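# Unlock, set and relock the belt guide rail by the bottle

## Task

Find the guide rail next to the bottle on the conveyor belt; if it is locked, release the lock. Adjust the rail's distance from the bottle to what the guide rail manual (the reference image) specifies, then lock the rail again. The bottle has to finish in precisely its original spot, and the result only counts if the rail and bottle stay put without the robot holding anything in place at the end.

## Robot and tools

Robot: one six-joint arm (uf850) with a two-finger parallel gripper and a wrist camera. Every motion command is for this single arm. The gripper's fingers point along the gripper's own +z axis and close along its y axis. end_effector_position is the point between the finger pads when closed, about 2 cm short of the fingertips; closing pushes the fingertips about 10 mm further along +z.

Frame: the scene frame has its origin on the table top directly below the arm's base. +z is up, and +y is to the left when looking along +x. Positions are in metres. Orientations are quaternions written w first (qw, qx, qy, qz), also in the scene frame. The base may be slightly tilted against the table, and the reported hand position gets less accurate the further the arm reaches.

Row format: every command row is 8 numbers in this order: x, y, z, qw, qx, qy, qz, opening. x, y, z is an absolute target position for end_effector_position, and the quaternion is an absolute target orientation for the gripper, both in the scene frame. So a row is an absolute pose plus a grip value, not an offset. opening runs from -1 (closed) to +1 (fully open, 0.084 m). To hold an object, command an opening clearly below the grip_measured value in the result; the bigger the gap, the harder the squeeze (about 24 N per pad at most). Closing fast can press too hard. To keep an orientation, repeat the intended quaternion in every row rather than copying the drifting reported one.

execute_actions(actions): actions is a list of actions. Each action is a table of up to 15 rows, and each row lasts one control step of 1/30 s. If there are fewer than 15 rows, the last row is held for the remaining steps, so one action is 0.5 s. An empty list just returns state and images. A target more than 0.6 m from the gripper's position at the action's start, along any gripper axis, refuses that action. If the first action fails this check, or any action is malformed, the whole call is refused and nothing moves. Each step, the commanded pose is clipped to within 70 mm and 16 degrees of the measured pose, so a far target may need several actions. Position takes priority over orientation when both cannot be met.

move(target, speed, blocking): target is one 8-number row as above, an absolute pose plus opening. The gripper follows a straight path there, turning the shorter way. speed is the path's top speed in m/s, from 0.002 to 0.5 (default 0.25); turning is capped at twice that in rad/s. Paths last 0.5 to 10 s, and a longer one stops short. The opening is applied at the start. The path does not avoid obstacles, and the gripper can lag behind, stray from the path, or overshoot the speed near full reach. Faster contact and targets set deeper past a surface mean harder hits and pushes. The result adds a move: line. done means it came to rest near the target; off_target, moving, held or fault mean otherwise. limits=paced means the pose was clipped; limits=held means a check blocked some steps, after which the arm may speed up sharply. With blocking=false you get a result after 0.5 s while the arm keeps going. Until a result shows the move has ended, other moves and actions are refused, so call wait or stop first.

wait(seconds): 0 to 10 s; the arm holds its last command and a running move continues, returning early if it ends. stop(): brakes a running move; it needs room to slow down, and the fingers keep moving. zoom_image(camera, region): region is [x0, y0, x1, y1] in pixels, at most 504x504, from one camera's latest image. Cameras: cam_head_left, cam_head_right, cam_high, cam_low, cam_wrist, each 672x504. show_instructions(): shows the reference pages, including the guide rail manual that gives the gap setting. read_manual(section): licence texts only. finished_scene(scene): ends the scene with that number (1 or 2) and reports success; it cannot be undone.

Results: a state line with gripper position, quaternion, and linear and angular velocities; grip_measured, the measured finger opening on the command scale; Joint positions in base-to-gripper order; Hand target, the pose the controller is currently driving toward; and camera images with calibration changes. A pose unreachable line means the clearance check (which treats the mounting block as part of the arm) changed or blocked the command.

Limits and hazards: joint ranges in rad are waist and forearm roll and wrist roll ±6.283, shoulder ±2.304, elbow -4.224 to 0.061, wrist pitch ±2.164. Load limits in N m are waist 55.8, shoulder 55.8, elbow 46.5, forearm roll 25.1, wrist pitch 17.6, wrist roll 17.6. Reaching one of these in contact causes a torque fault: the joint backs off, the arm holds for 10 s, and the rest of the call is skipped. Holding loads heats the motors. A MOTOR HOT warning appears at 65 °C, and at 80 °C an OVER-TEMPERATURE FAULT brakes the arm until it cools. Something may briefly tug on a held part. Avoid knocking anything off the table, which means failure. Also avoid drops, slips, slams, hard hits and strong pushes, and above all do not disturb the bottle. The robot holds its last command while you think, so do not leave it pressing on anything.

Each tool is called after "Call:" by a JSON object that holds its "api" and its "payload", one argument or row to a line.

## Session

Call:
{"api": "execute_actions", "payload": {
  "actions": []
}}

Call:
{"api": "show_instructions", "payload": {

}}

Scene clock: 0.00 s.
end_effector_position=(+0.1909, +0.3119, +0.2594) grip_measured=+1.00 end_effector_quat_wxyz=(+0.629, +0.763, -0.123, +0.085) end_effector_velocity=(+0.000, -0.000, -0.000) end_effector_angular_velocity=(-0.000, +0.001, +0.000)
Joint positions: [ 1.328 -0.916 -1.2   -0.308 -1.597  1.822  0.084]
Joint velocities: [-0.    -0.001 -0.    -0.     0.    -0.001  0.   ]
Motor temperatures (°C, as the motors report them): [21 19 21 23 22 26]
Hand target: +0.191, +0.312, +0.259; +0.629, +0.763, -0.123, +0.085
camera_calibration (this result's frames):
cam_wrist: T_world_to_cam=[[-0.277061, -0.167654, 0.946113, -0.111467], [-0.960787, 0.059846, -0.270753, 0.301497], [-0.0112282, -0.984028, -0.177661, 0.486769], [0, 0, 0, 1]] pos_world=[0.264256, 0.442263, 0.273571]

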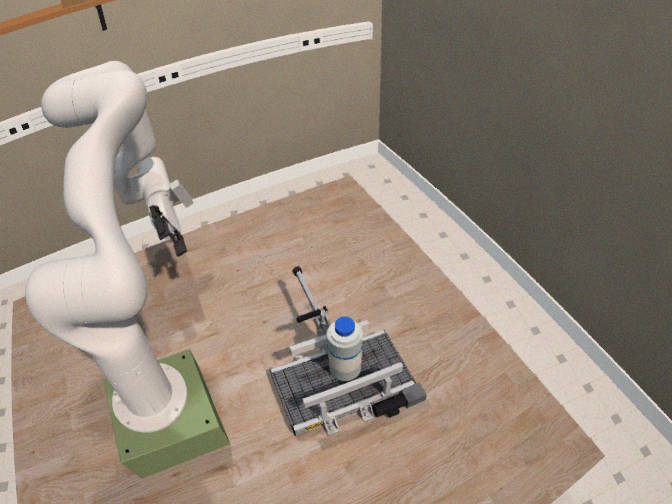

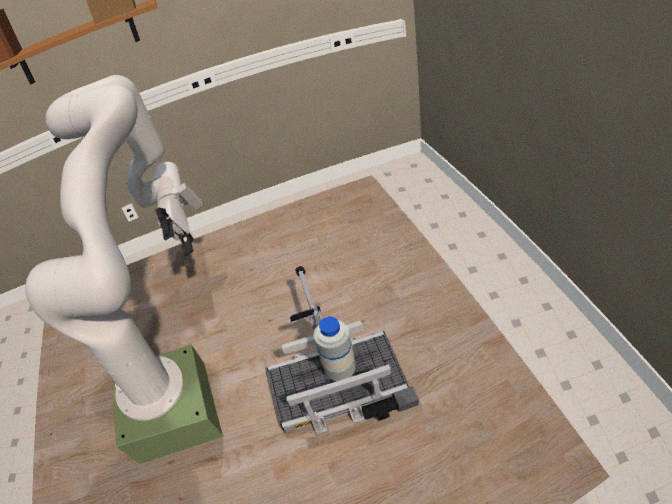

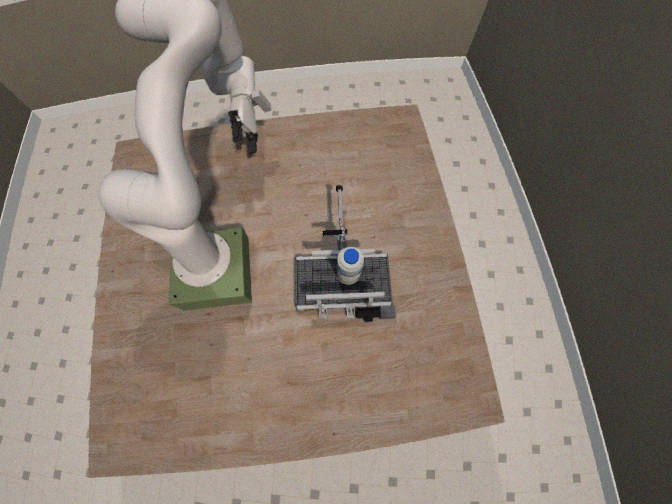

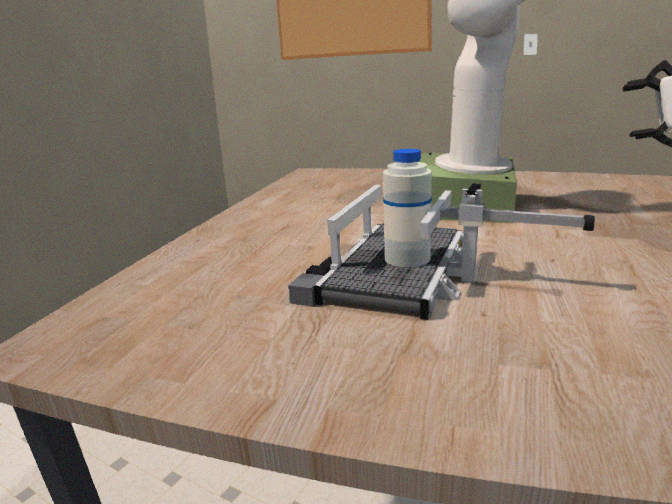

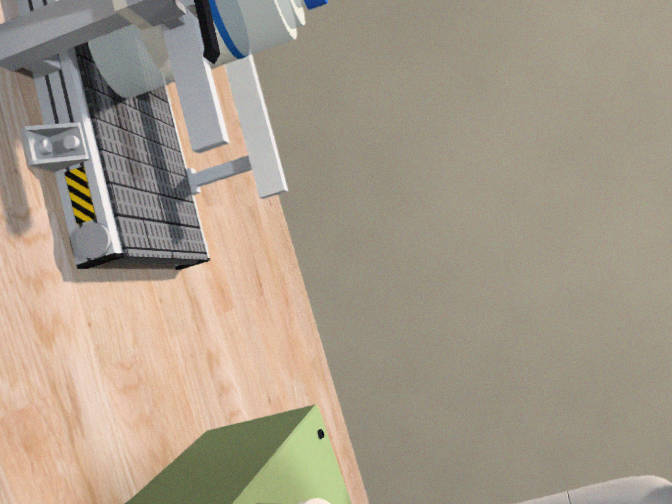

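Reference images for this scene: guide rail manual.

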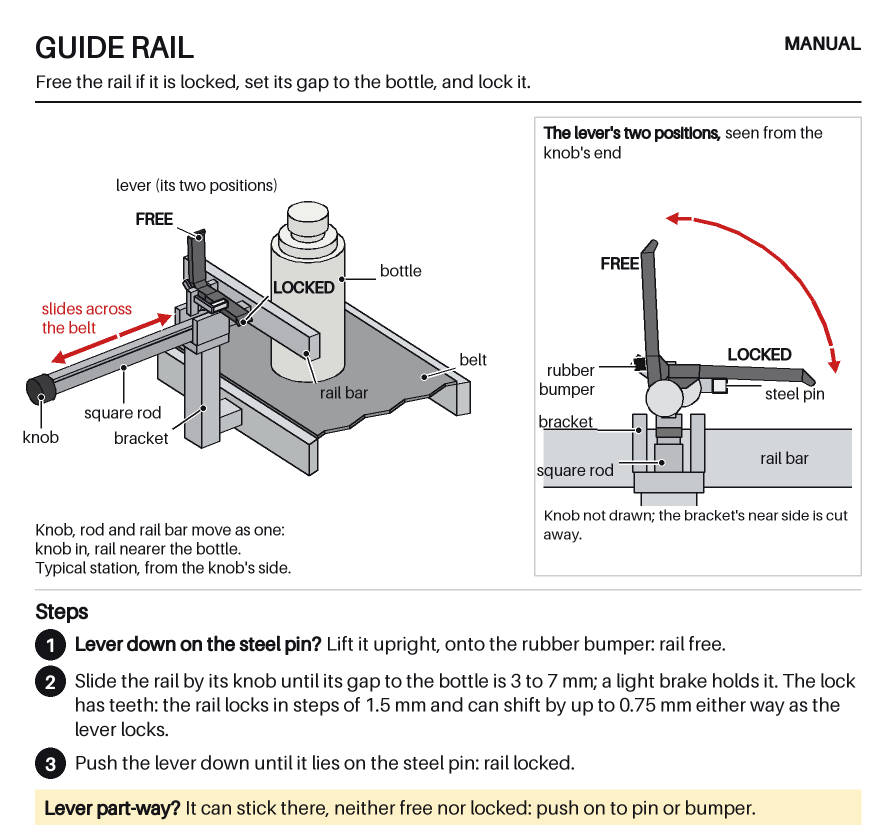

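Call:
{"api": "move", "payload": {
  "target": [0.40,0.02,0.30,0,1,0,0,-0.2],
  "speed": 0.4
}}

Scene clock: 6.63 s.
end_effector_position=(+0.4015, +0.0184, +0.3016) grip_measured=-0.22 end_effector_quat_wxyz=(+0.004, +1.000, +0.001, +0.005) end_effector_velocity=(-0.000, -0.001, +0.000) end_effector_angular_velocity=(+0.010, +0.004, +0.003)
Joint positions: [ 0.088 -0.097 -0.616  0.089 -0.467 -0.084  0.035]
Joint velocities: [-0.008 -0.002 -0.002  0.023 -0.005 -0.031 -0.   ]
Motor temperatures (°C, as the motors report them): [21 19 21 23 22 26]
Hand target: +0.401, +0.018, +0.302; +0.003, +1.000, +0.001, +0.005
Off the commanded pose: 0.003 m, 1 deg.
move: done
camera_calibration (this result's frames):
cam_wrist: T_world_to_cam=[[0.0204475, -0.999577, 0.0207041, 0.0326899], [-0.999391, -0.0210204, -0.027844, 0.476541], [0.0282674, -0.0201221, -0.999398, 0.422093], [0, 0, 0, 1]] pos_world=[0.463651, 0.0511865, 0.43443]

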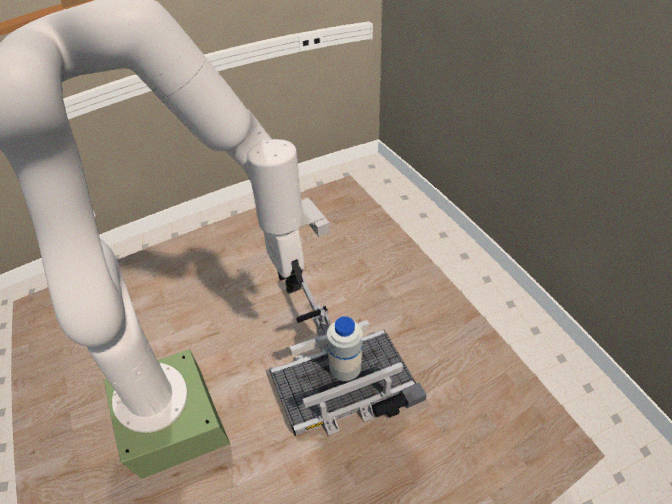

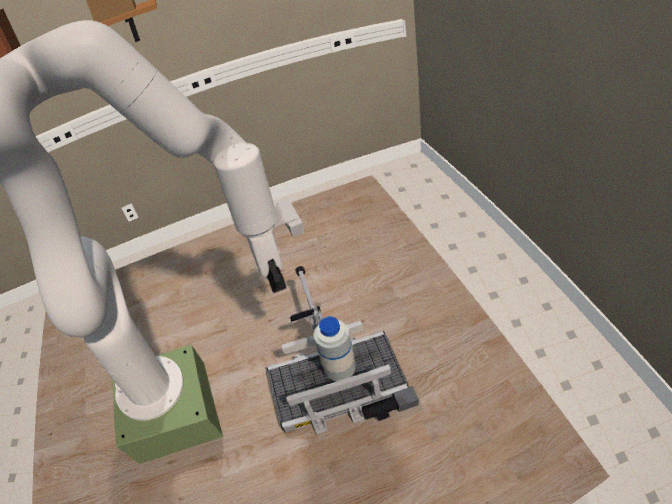

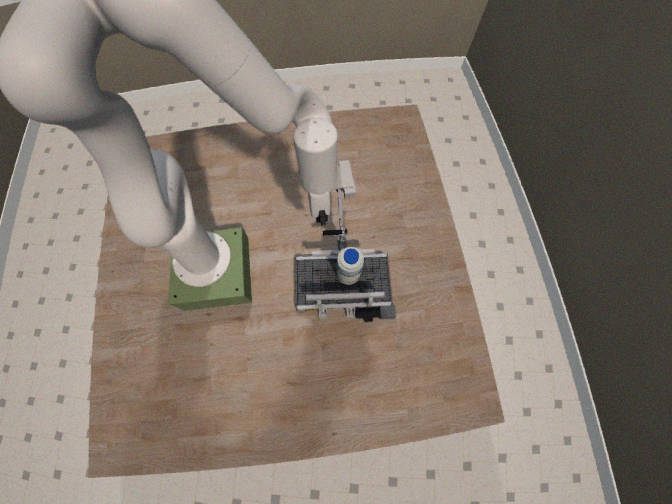

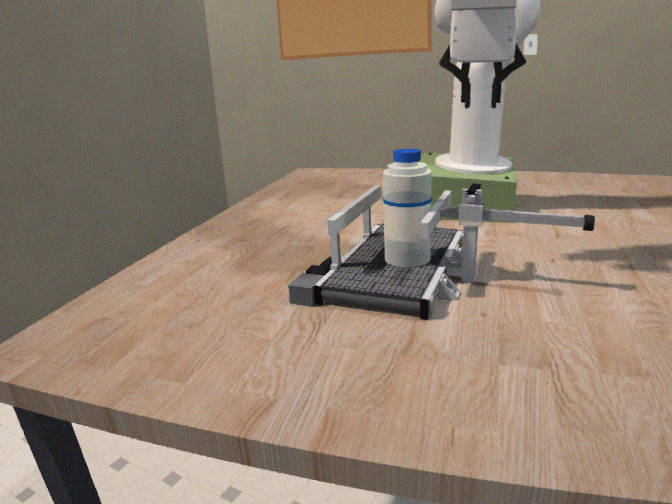

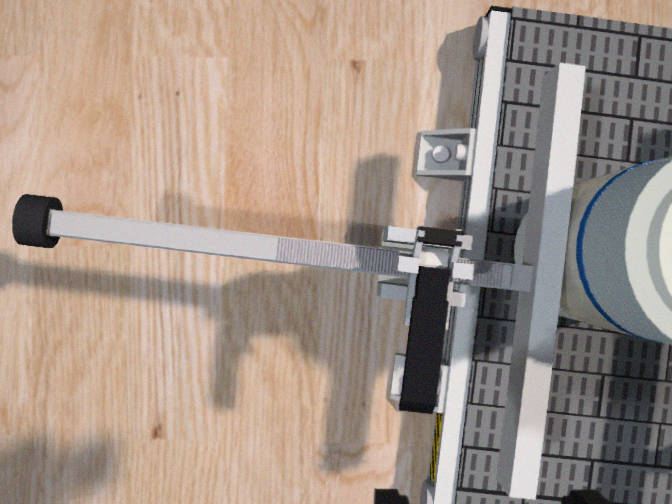

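Call:
{"api": "move", "payload": {
  "target": [0.401,0.015,0.19,0,0.9986,-0.052,0,-0.3]
}}

Call:
{"api": "zoom_image", "payload": {
  "camera": "cam_low",
  "region": [380,100,540,240]
}}

Call:
{"api": "zoom_image", "payload": {
  "camera": "cam_head_left",
  "region": [260,260,380,380]
}}

Scene clock: 18.57 s.
end_effector_position=(+0.4014, +0.0147, +0.1901) grip_measured=-0.32 end_effector_quat_wxyz=(+0.001, +0.999, -0.052, +0.000) end_effector_velocity=(+0.000, +0.000, -0.003) end_effector_angular_velocity=(+0.006, +0.000, +0.002)
Joint positions: [ 0.088 -0.379 -0.606  0.246 -0.189 -0.139  0.03 ]
Joint velocities: [-0.003 -0.007 -0.001  0.039  0.004 -0.043  0.   ]
Motor temperatures (°C, as the motors report them): [21 19 21 23 22 26]
Hand target: +0.401, +0.015, +0.190; +0.001, +0.999, -0.052, -0.000
Off the commanded pose: 0.001 m, 0 deg.
move: done
camera_calibration (this result's frames):
cam_wrist: T_world_to_cam=[[-0.0860749, -0.996181, 0.0146267, 0.075169], [-0.996139, 0.0857985, -0.0185758, 0.468663], [0.01725, -0.0161692, -0.99972, 0.315017], [0, 0, 0, 1]] pos_world=[0.46789, 0.0397649, 0.322535]

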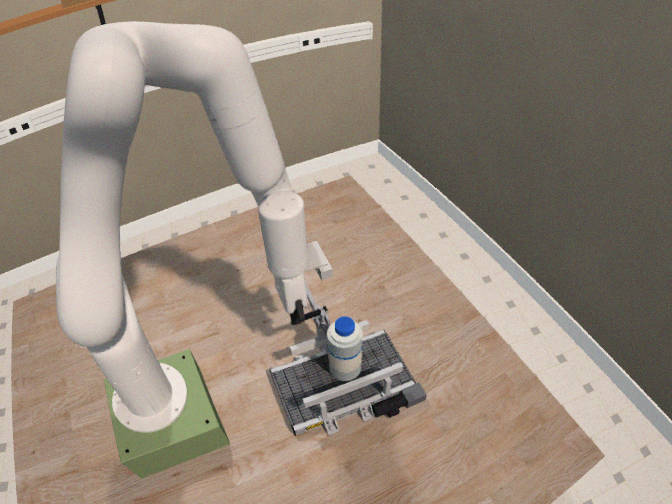

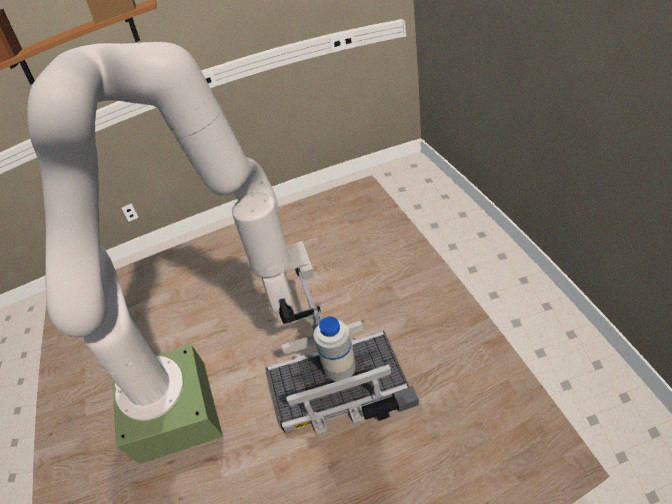

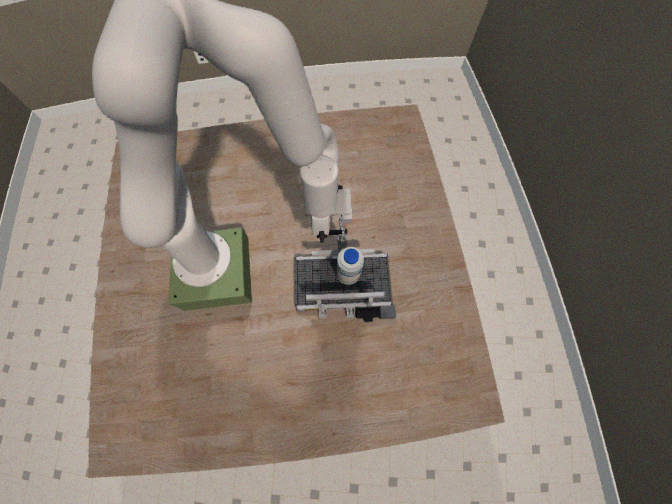

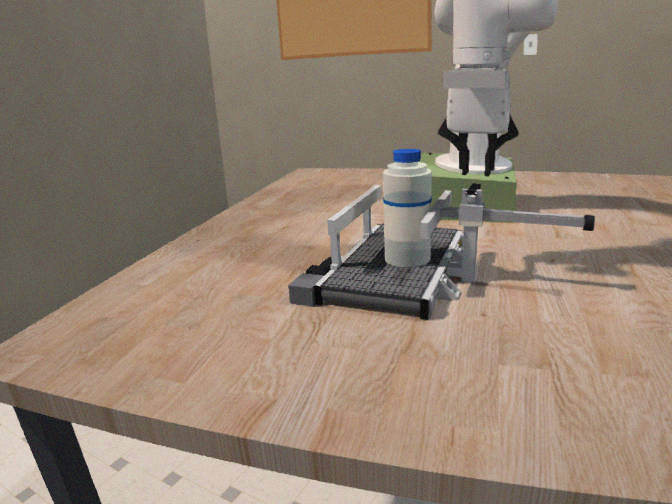

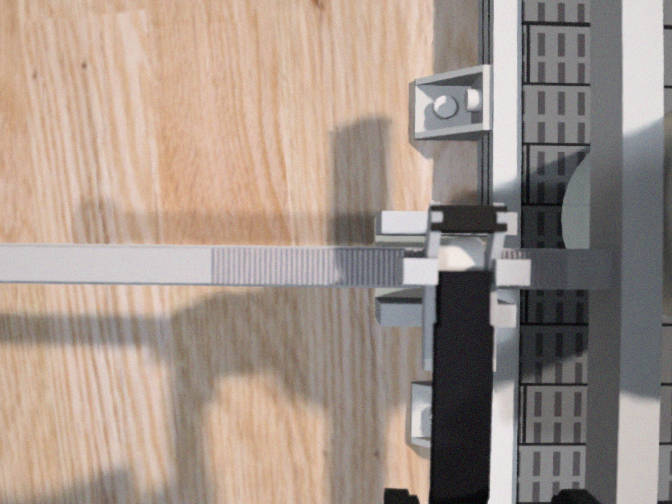

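Region (380, 100, 540, 240) of cam_low's 672x504 image, scaled by 3.150, with more detail than that image has; it fills the top 441 rows of this view, and the rest is white.

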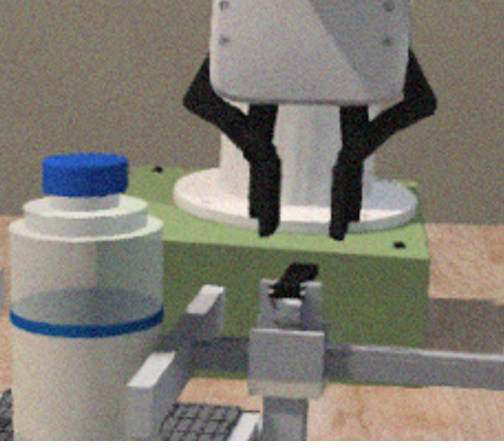

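Region (260, 260, 380, 380) of cam_head_left's 672x504 image, scaled by 4.200, with more detail than that image has.

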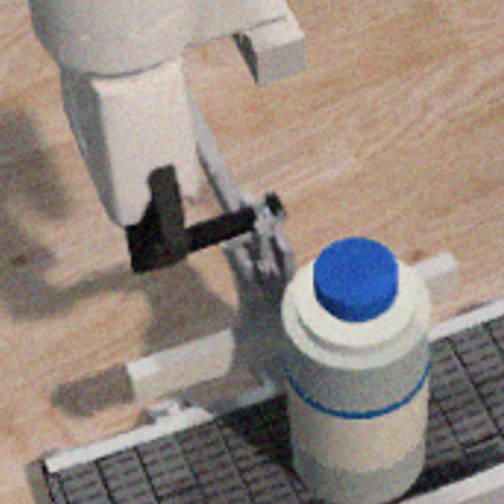

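Call:
{"api": "move", "payload": {
  "target": [0.401,0.015,0.162,0,0.9986,-0.052,0,-0.3],
  "speed": 0.08
}}

Call:
{"api": "move", "payload": {
  "target": [0.401,0.015,0.162,0,0.9986,-0.052,0,-0.85]
}}

Call:
{"api": "move", "payload": {
  "target": [0.406,0.0145,0.187,0,0.9986,-0.052,0,-0.85],
  "speed": 0.05
}}

Call:
{"api": "move", "payload": {
  "target": [0.427,0.0125,0.207,0,0.9986,-0.052,0,-0.85],
  "speed": 0.05
}}

Call:
{"api": "move", "payload": {
  "target": [0.466,0.009,0.215,0,0.9986,-0.052,0,-0.85],
  "speed": 0.04
}}

Scene clock: 31.90 s.
end_effector_position=(+0.4011, +0.0148, +0.1622) grip_measured=-0.32 end_effector_quat_wxyz=(+0.001, +0.999, -0.052, -0.000) end_effector_velocity=(+0.000, +0.000, -0.002) end_effector_angular_velocity=(+0.008, -0.003, +0.000)
Joint positions: [ 0.092 -0.456 -0.616  0.374 -0.125 -0.265  0.03 ]
Joint velocities: [-0.004 -0.006  0.     0.084  0.006 -0.088 -0.   ]
Motor temperatures (°C, as the motors report them): [21 19 21 23 22 26]
Hand target: +0.401, +0.015, +0.162; +0.001, +0.999, -0.052, -0.000
Off the commanded pose: 0.000 m, 0 deg.
move: done
camera_calibration (this result's frames):
cam_wrist: T_world_to_cam=[[-0.0860382, -0.99618, 0.0149124, 0.0756532], [-0.996155, 0.085769, -0.0178374, 0.467706], [0.0164903, -0.0163898, -0.99973, 0.28746], [0, 0, 0, 1]] pos_world=[0.467677, 0.0399609, 0.294597]

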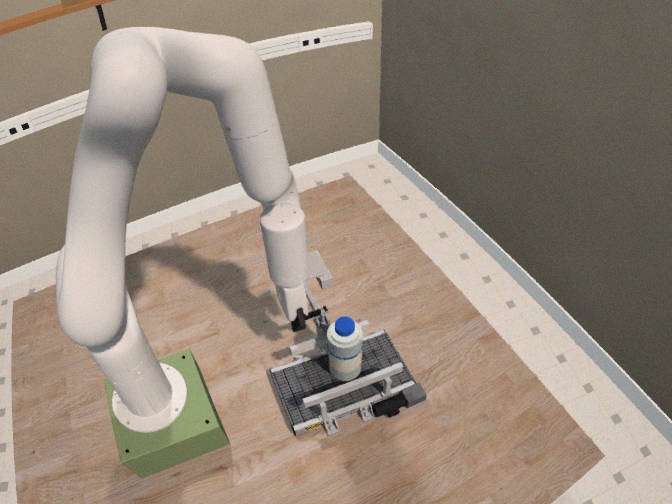

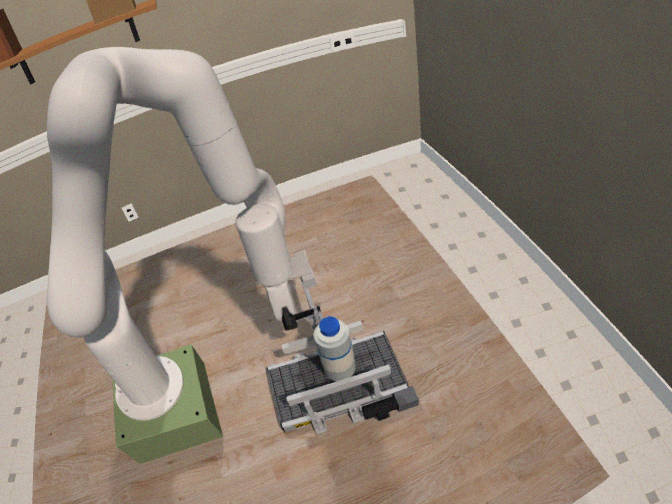

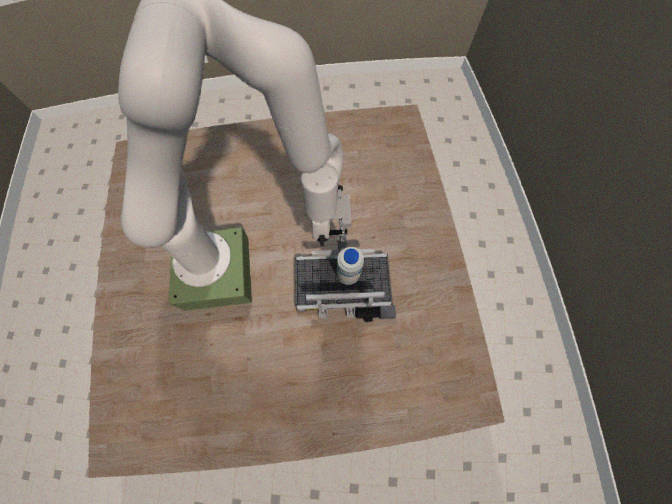

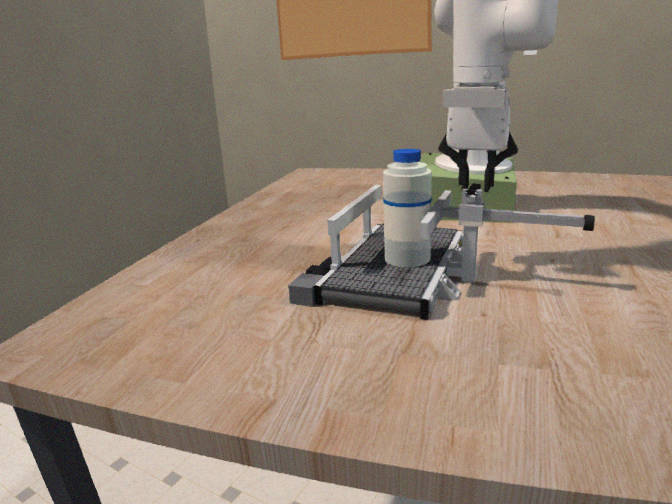

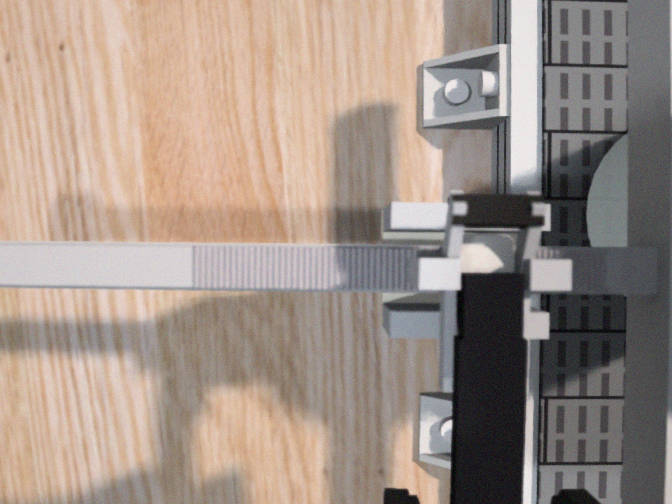

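Scene clock: 32.60 s.
end_effector_position=(+0.4011, +0.0151, +0.1621) grip_measured=-0.67 end_effector_quat_wxyz=(+0.000, +0.999, -0.052, -0.000) end_effector_velocity=(+0.000, -0.000, -0.000) end_effector_angular_velocity=(+0.001, -0.002, -0.000)
Joint positions: [ 0.092 -0.456 -0.615  0.393 -0.125 -0.285  0.015]
Joint velocities: [-0.002 -0.     0.001  0.015  0.002 -0.017  0.001]
Motor temperatures (°C, as the motors report them): [21 19 21 23 22 26]
Hand target: +0.401, +0.015, +0.162; +0.000, +0.999, -0.052, -0.000
Off the commanded pose: 0.000 m, 0 deg.
move: done
camera_calibration (this result's frames):
cam_wrist: T_world_to_cam=[[-0.0857843, -0.996232, 0.0127567, 0.0761209], [-0.996169, 0.0855467, -0.0181357, 0.467701], [0.0169761, -0.0142636, -0.999754, 0.287124], [0, 0, 0, 1]] pos_world=[0.467565, 0.0399192, 0.294565]

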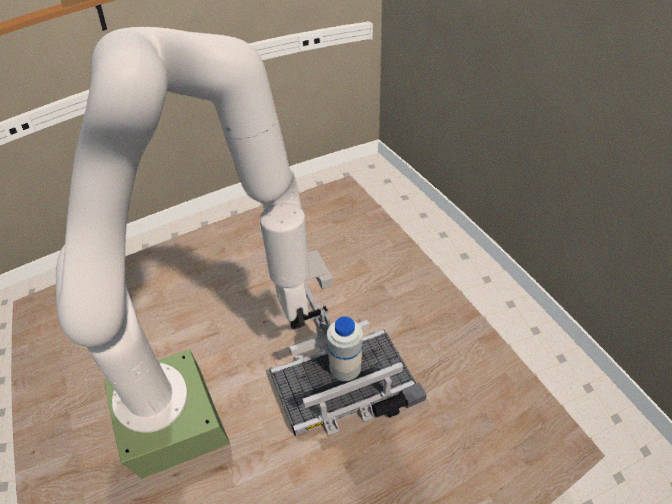

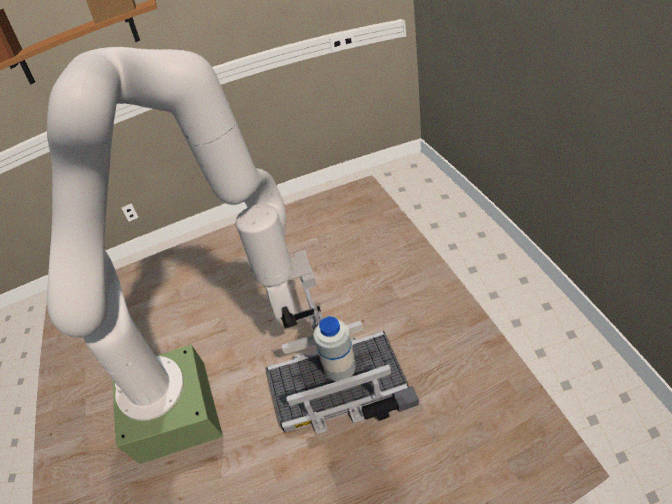

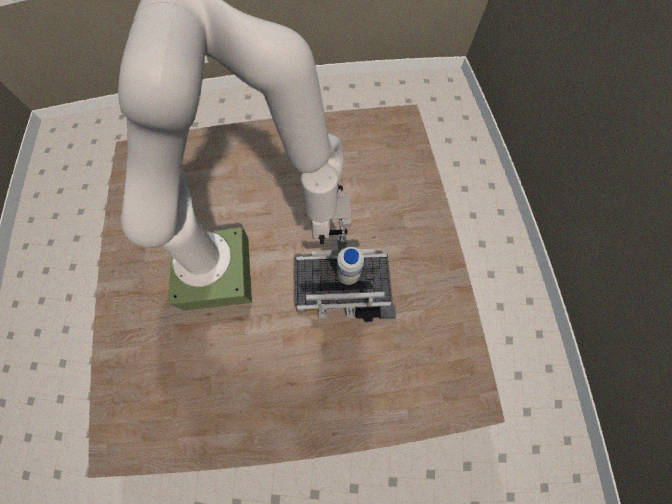

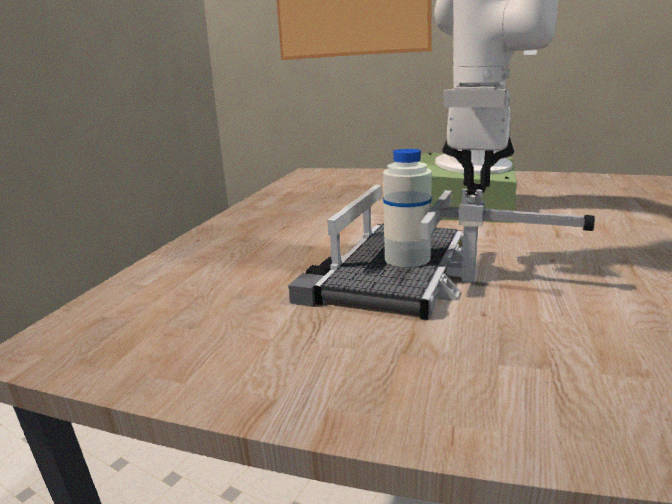

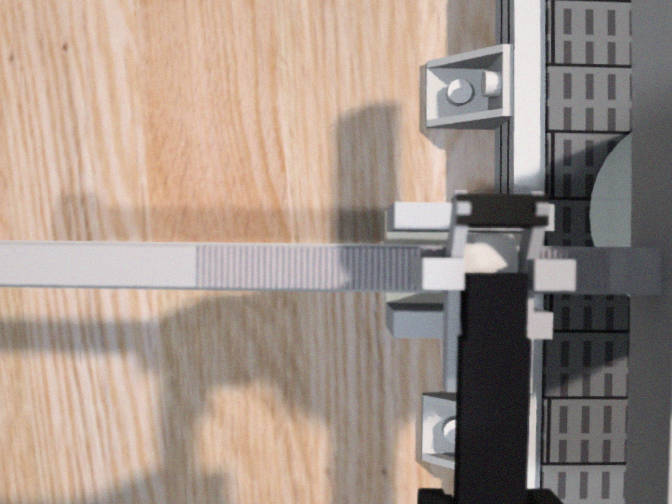

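Scene clock: 33.50 s.
end_effector_position=(+0.4075, +0.0144, +0.1872) grip_measured=-0.66 end_effector_quat_wxyz=(-0.000, +0.999, -0.052, +0.002) end_effector_velocity=(-0.001, +0.000, +0.001) end_effector_angular_velocity=(-0.004, +0.007, +0.001)
Joint positions: [ 0.086 -0.394 -0.621  0.269 -0.184 -0.163  0.015]
Joint velocities: [ 0.003  0.003 -0.001 -0.035 -0.009  0.036 -0.   ]
Motor temperatures (°C, as the motors report them): [21 19 21 23 22 26]
Hand target: +0.406, +0.015, +0.187; -0.000, +0.999, -0.052, +0.000
Off the commanded pose: 0.002 m, 0 deg.
move: done
camera_calibration (this result's frames):
cam_wrist: T_world_to_cam=[[-0.0859888, -0.996227, 0.0117644, 0.0759517], [-0.996053, 0.0857009, -0.023113, 0.475513], [0.0220176, -0.0137054, -0.999664, 0.309994], [0, 0, 0, 1]] pos_world=[0.473342, 0.0391618, 0.319987]

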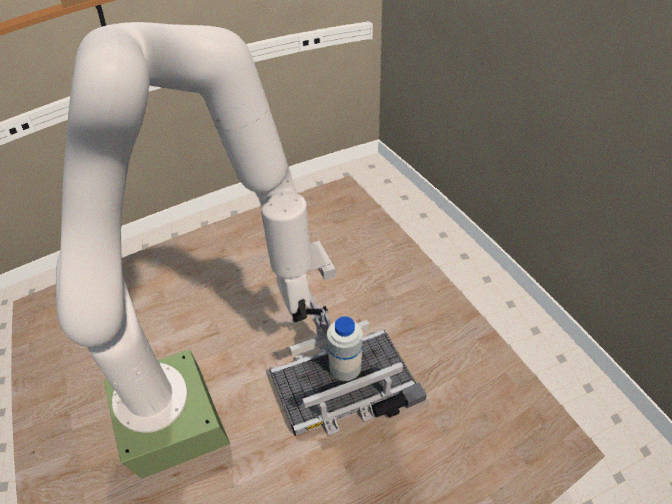

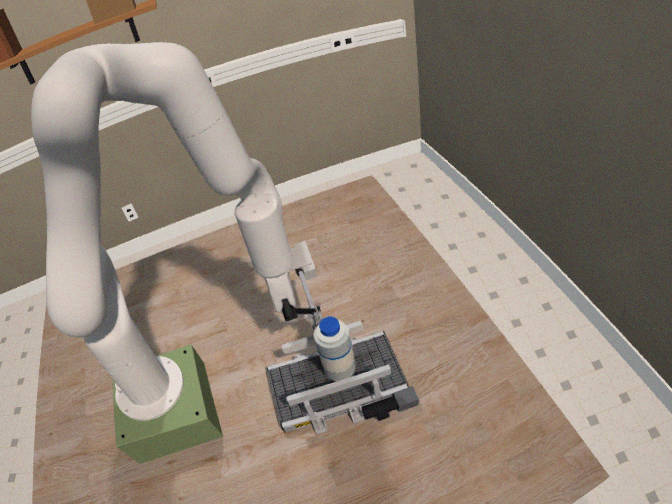

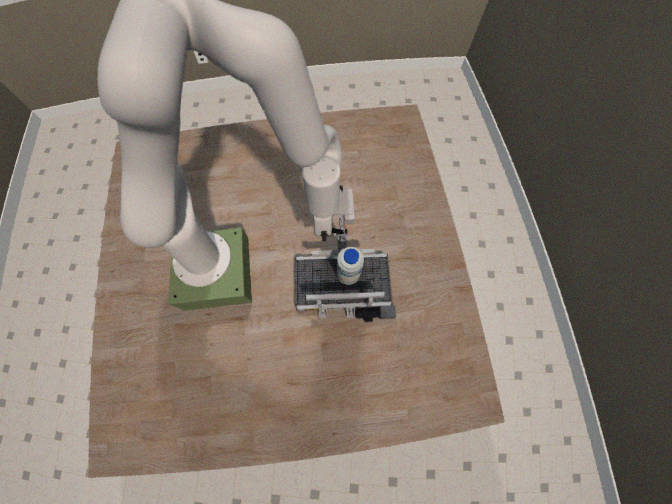

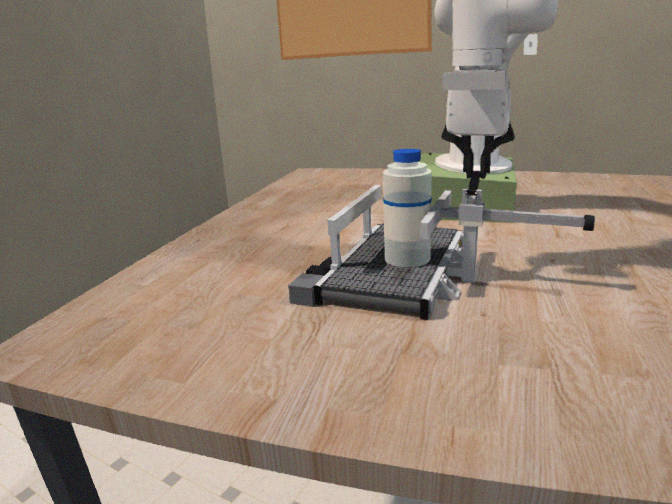

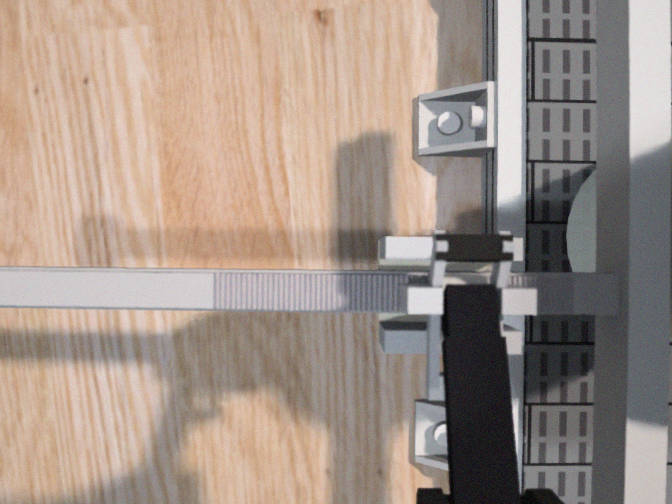

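Scene clock: 34.47 s.
end_effector_position=(+0.4272, +0.0125, +0.2068) grip_measured=-0.66 end_effector_quat_wxyz=(-0.000, +0.999, -0.052, +0.001) end_effector_velocity=(+0.001, -0.000, +0.001) end_effector_angular_velocity=(-0.001, +0.003, +0.000)
Joint positions: [ 0.08  -0.377 -0.673  0.194 -0.255 -0.093  0.015]
Joint velocities: [ 0.001  0.    -0.004 -0.01  -0.006  0.01  -0.   ]
Motor temperatures (°C, as the motors report them): [21 19 21 23 22 26]
Hand target: +0.427, +0.013, +0.207; -0.000, +0.999, -0.052, +0.000
Off the commanded pose: 0.000 m, 0 deg.
move: done
camera_calibration (this result's frames):
cam_wrist: T_world_to_cam=[[-0.0859524, -0.996225, 0.012193, 0.075377], [-0.996123, 0.0857002, -0.0198833, 0.495081], [0.0187633, -0.0138547, -0.999728, 0.330555], [0, 0, 0, 1]] pos_world=[0.493438, 0.0372437, 0.33939]

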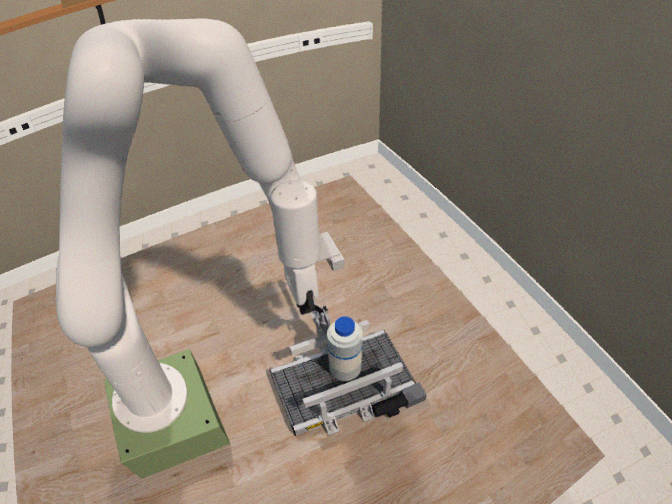

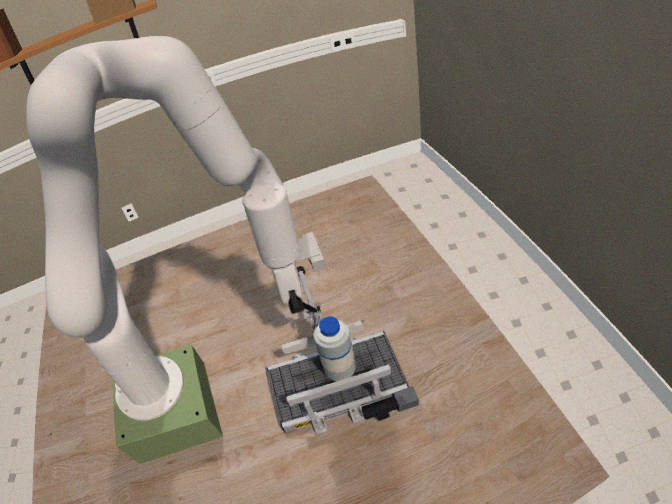

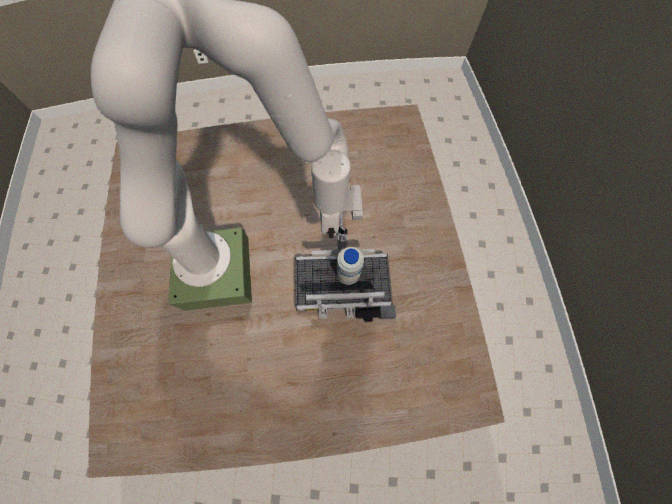

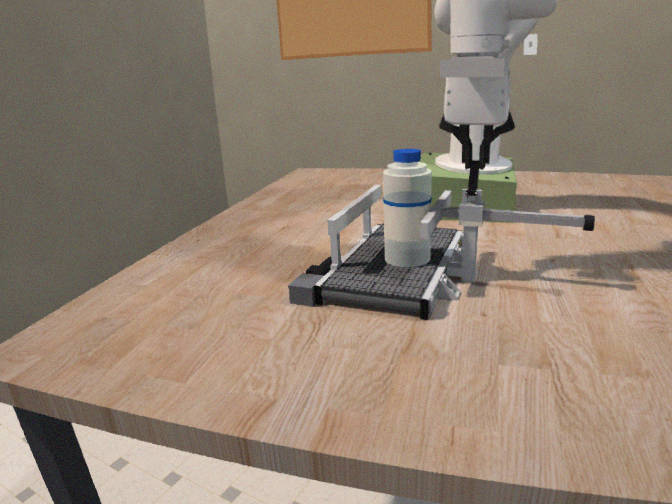

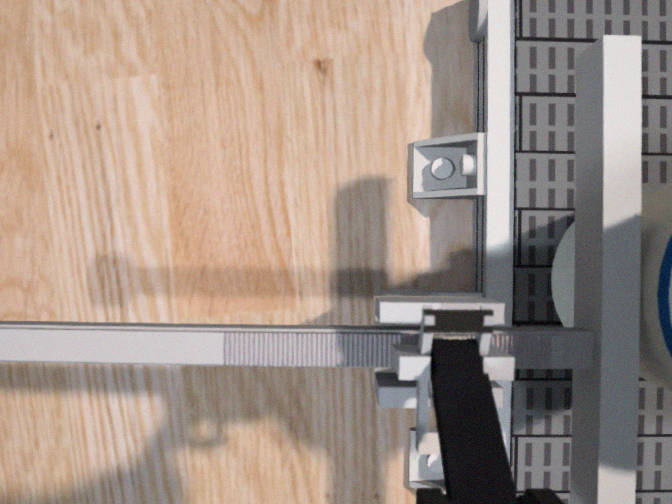

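Scene clock: 35.87 s.
end_effector_position=(+0.4633, +0.0091, +0.2135) grip_measured=-0.67 end_effector_quat_wxyz=(-0.000, +0.999, -0.052, -0.003) end_effector_velocity=(-0.000, +0.000, -0.000) end_effector_angular_velocity=(-0.001, +0.001, +0.001)
Joint positions: [ 0.072 -0.425 -0.778  0.157 -0.318 -0.063  0.015]
Joint velocities: [ 0.001 -0.     0.    -0.002 -0.     0.002 -0.   ]
Motor temperatures (°C, as the motors report them): [21 19 21 23 22 26]
Hand target: +0.466, +0.009, +0.215; -0.000, +0.999, -0.052, +0.000
Off the commanded pose: 0.003 m, 0 deg.
move: done
camera_calibration (this result's frames):
cam_wrist: T_world_to_cam=[[-0.0855428, -0.996255, 0.0125901, 0.0748353], [-0.996264, 0.0853802, -0.0129382, 0.530044], [0.0118148, -0.0136498, -0.999837, 0.339792], [0, 0, 0, 1]] pos_world=[0.530451, 0.0339379, 0.345653]

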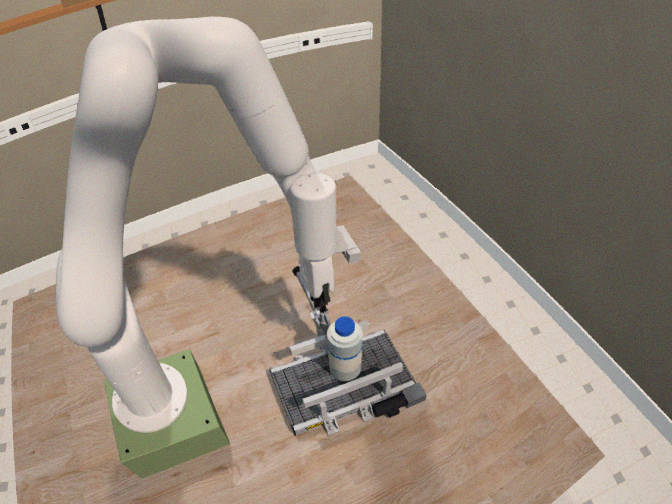

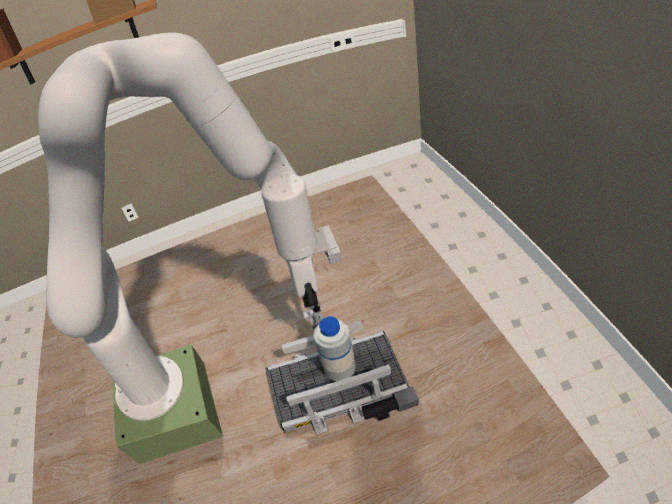

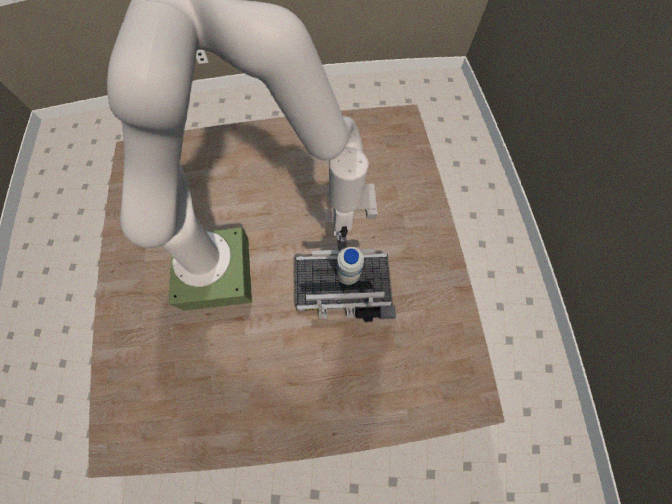

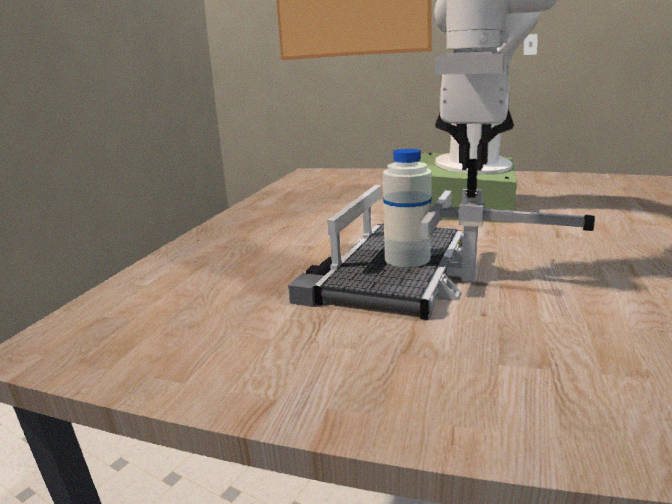

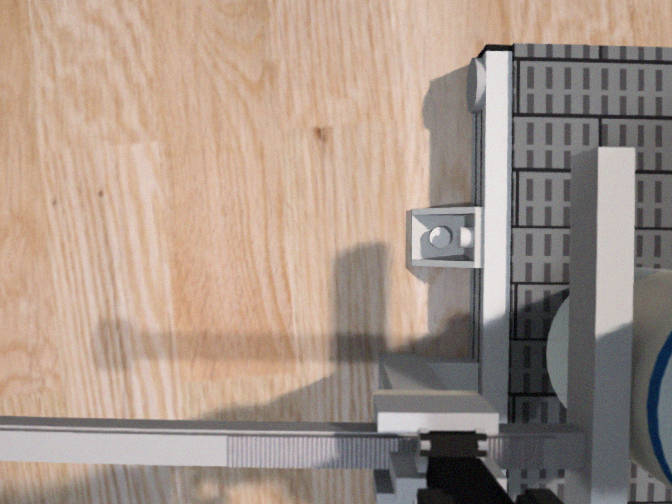

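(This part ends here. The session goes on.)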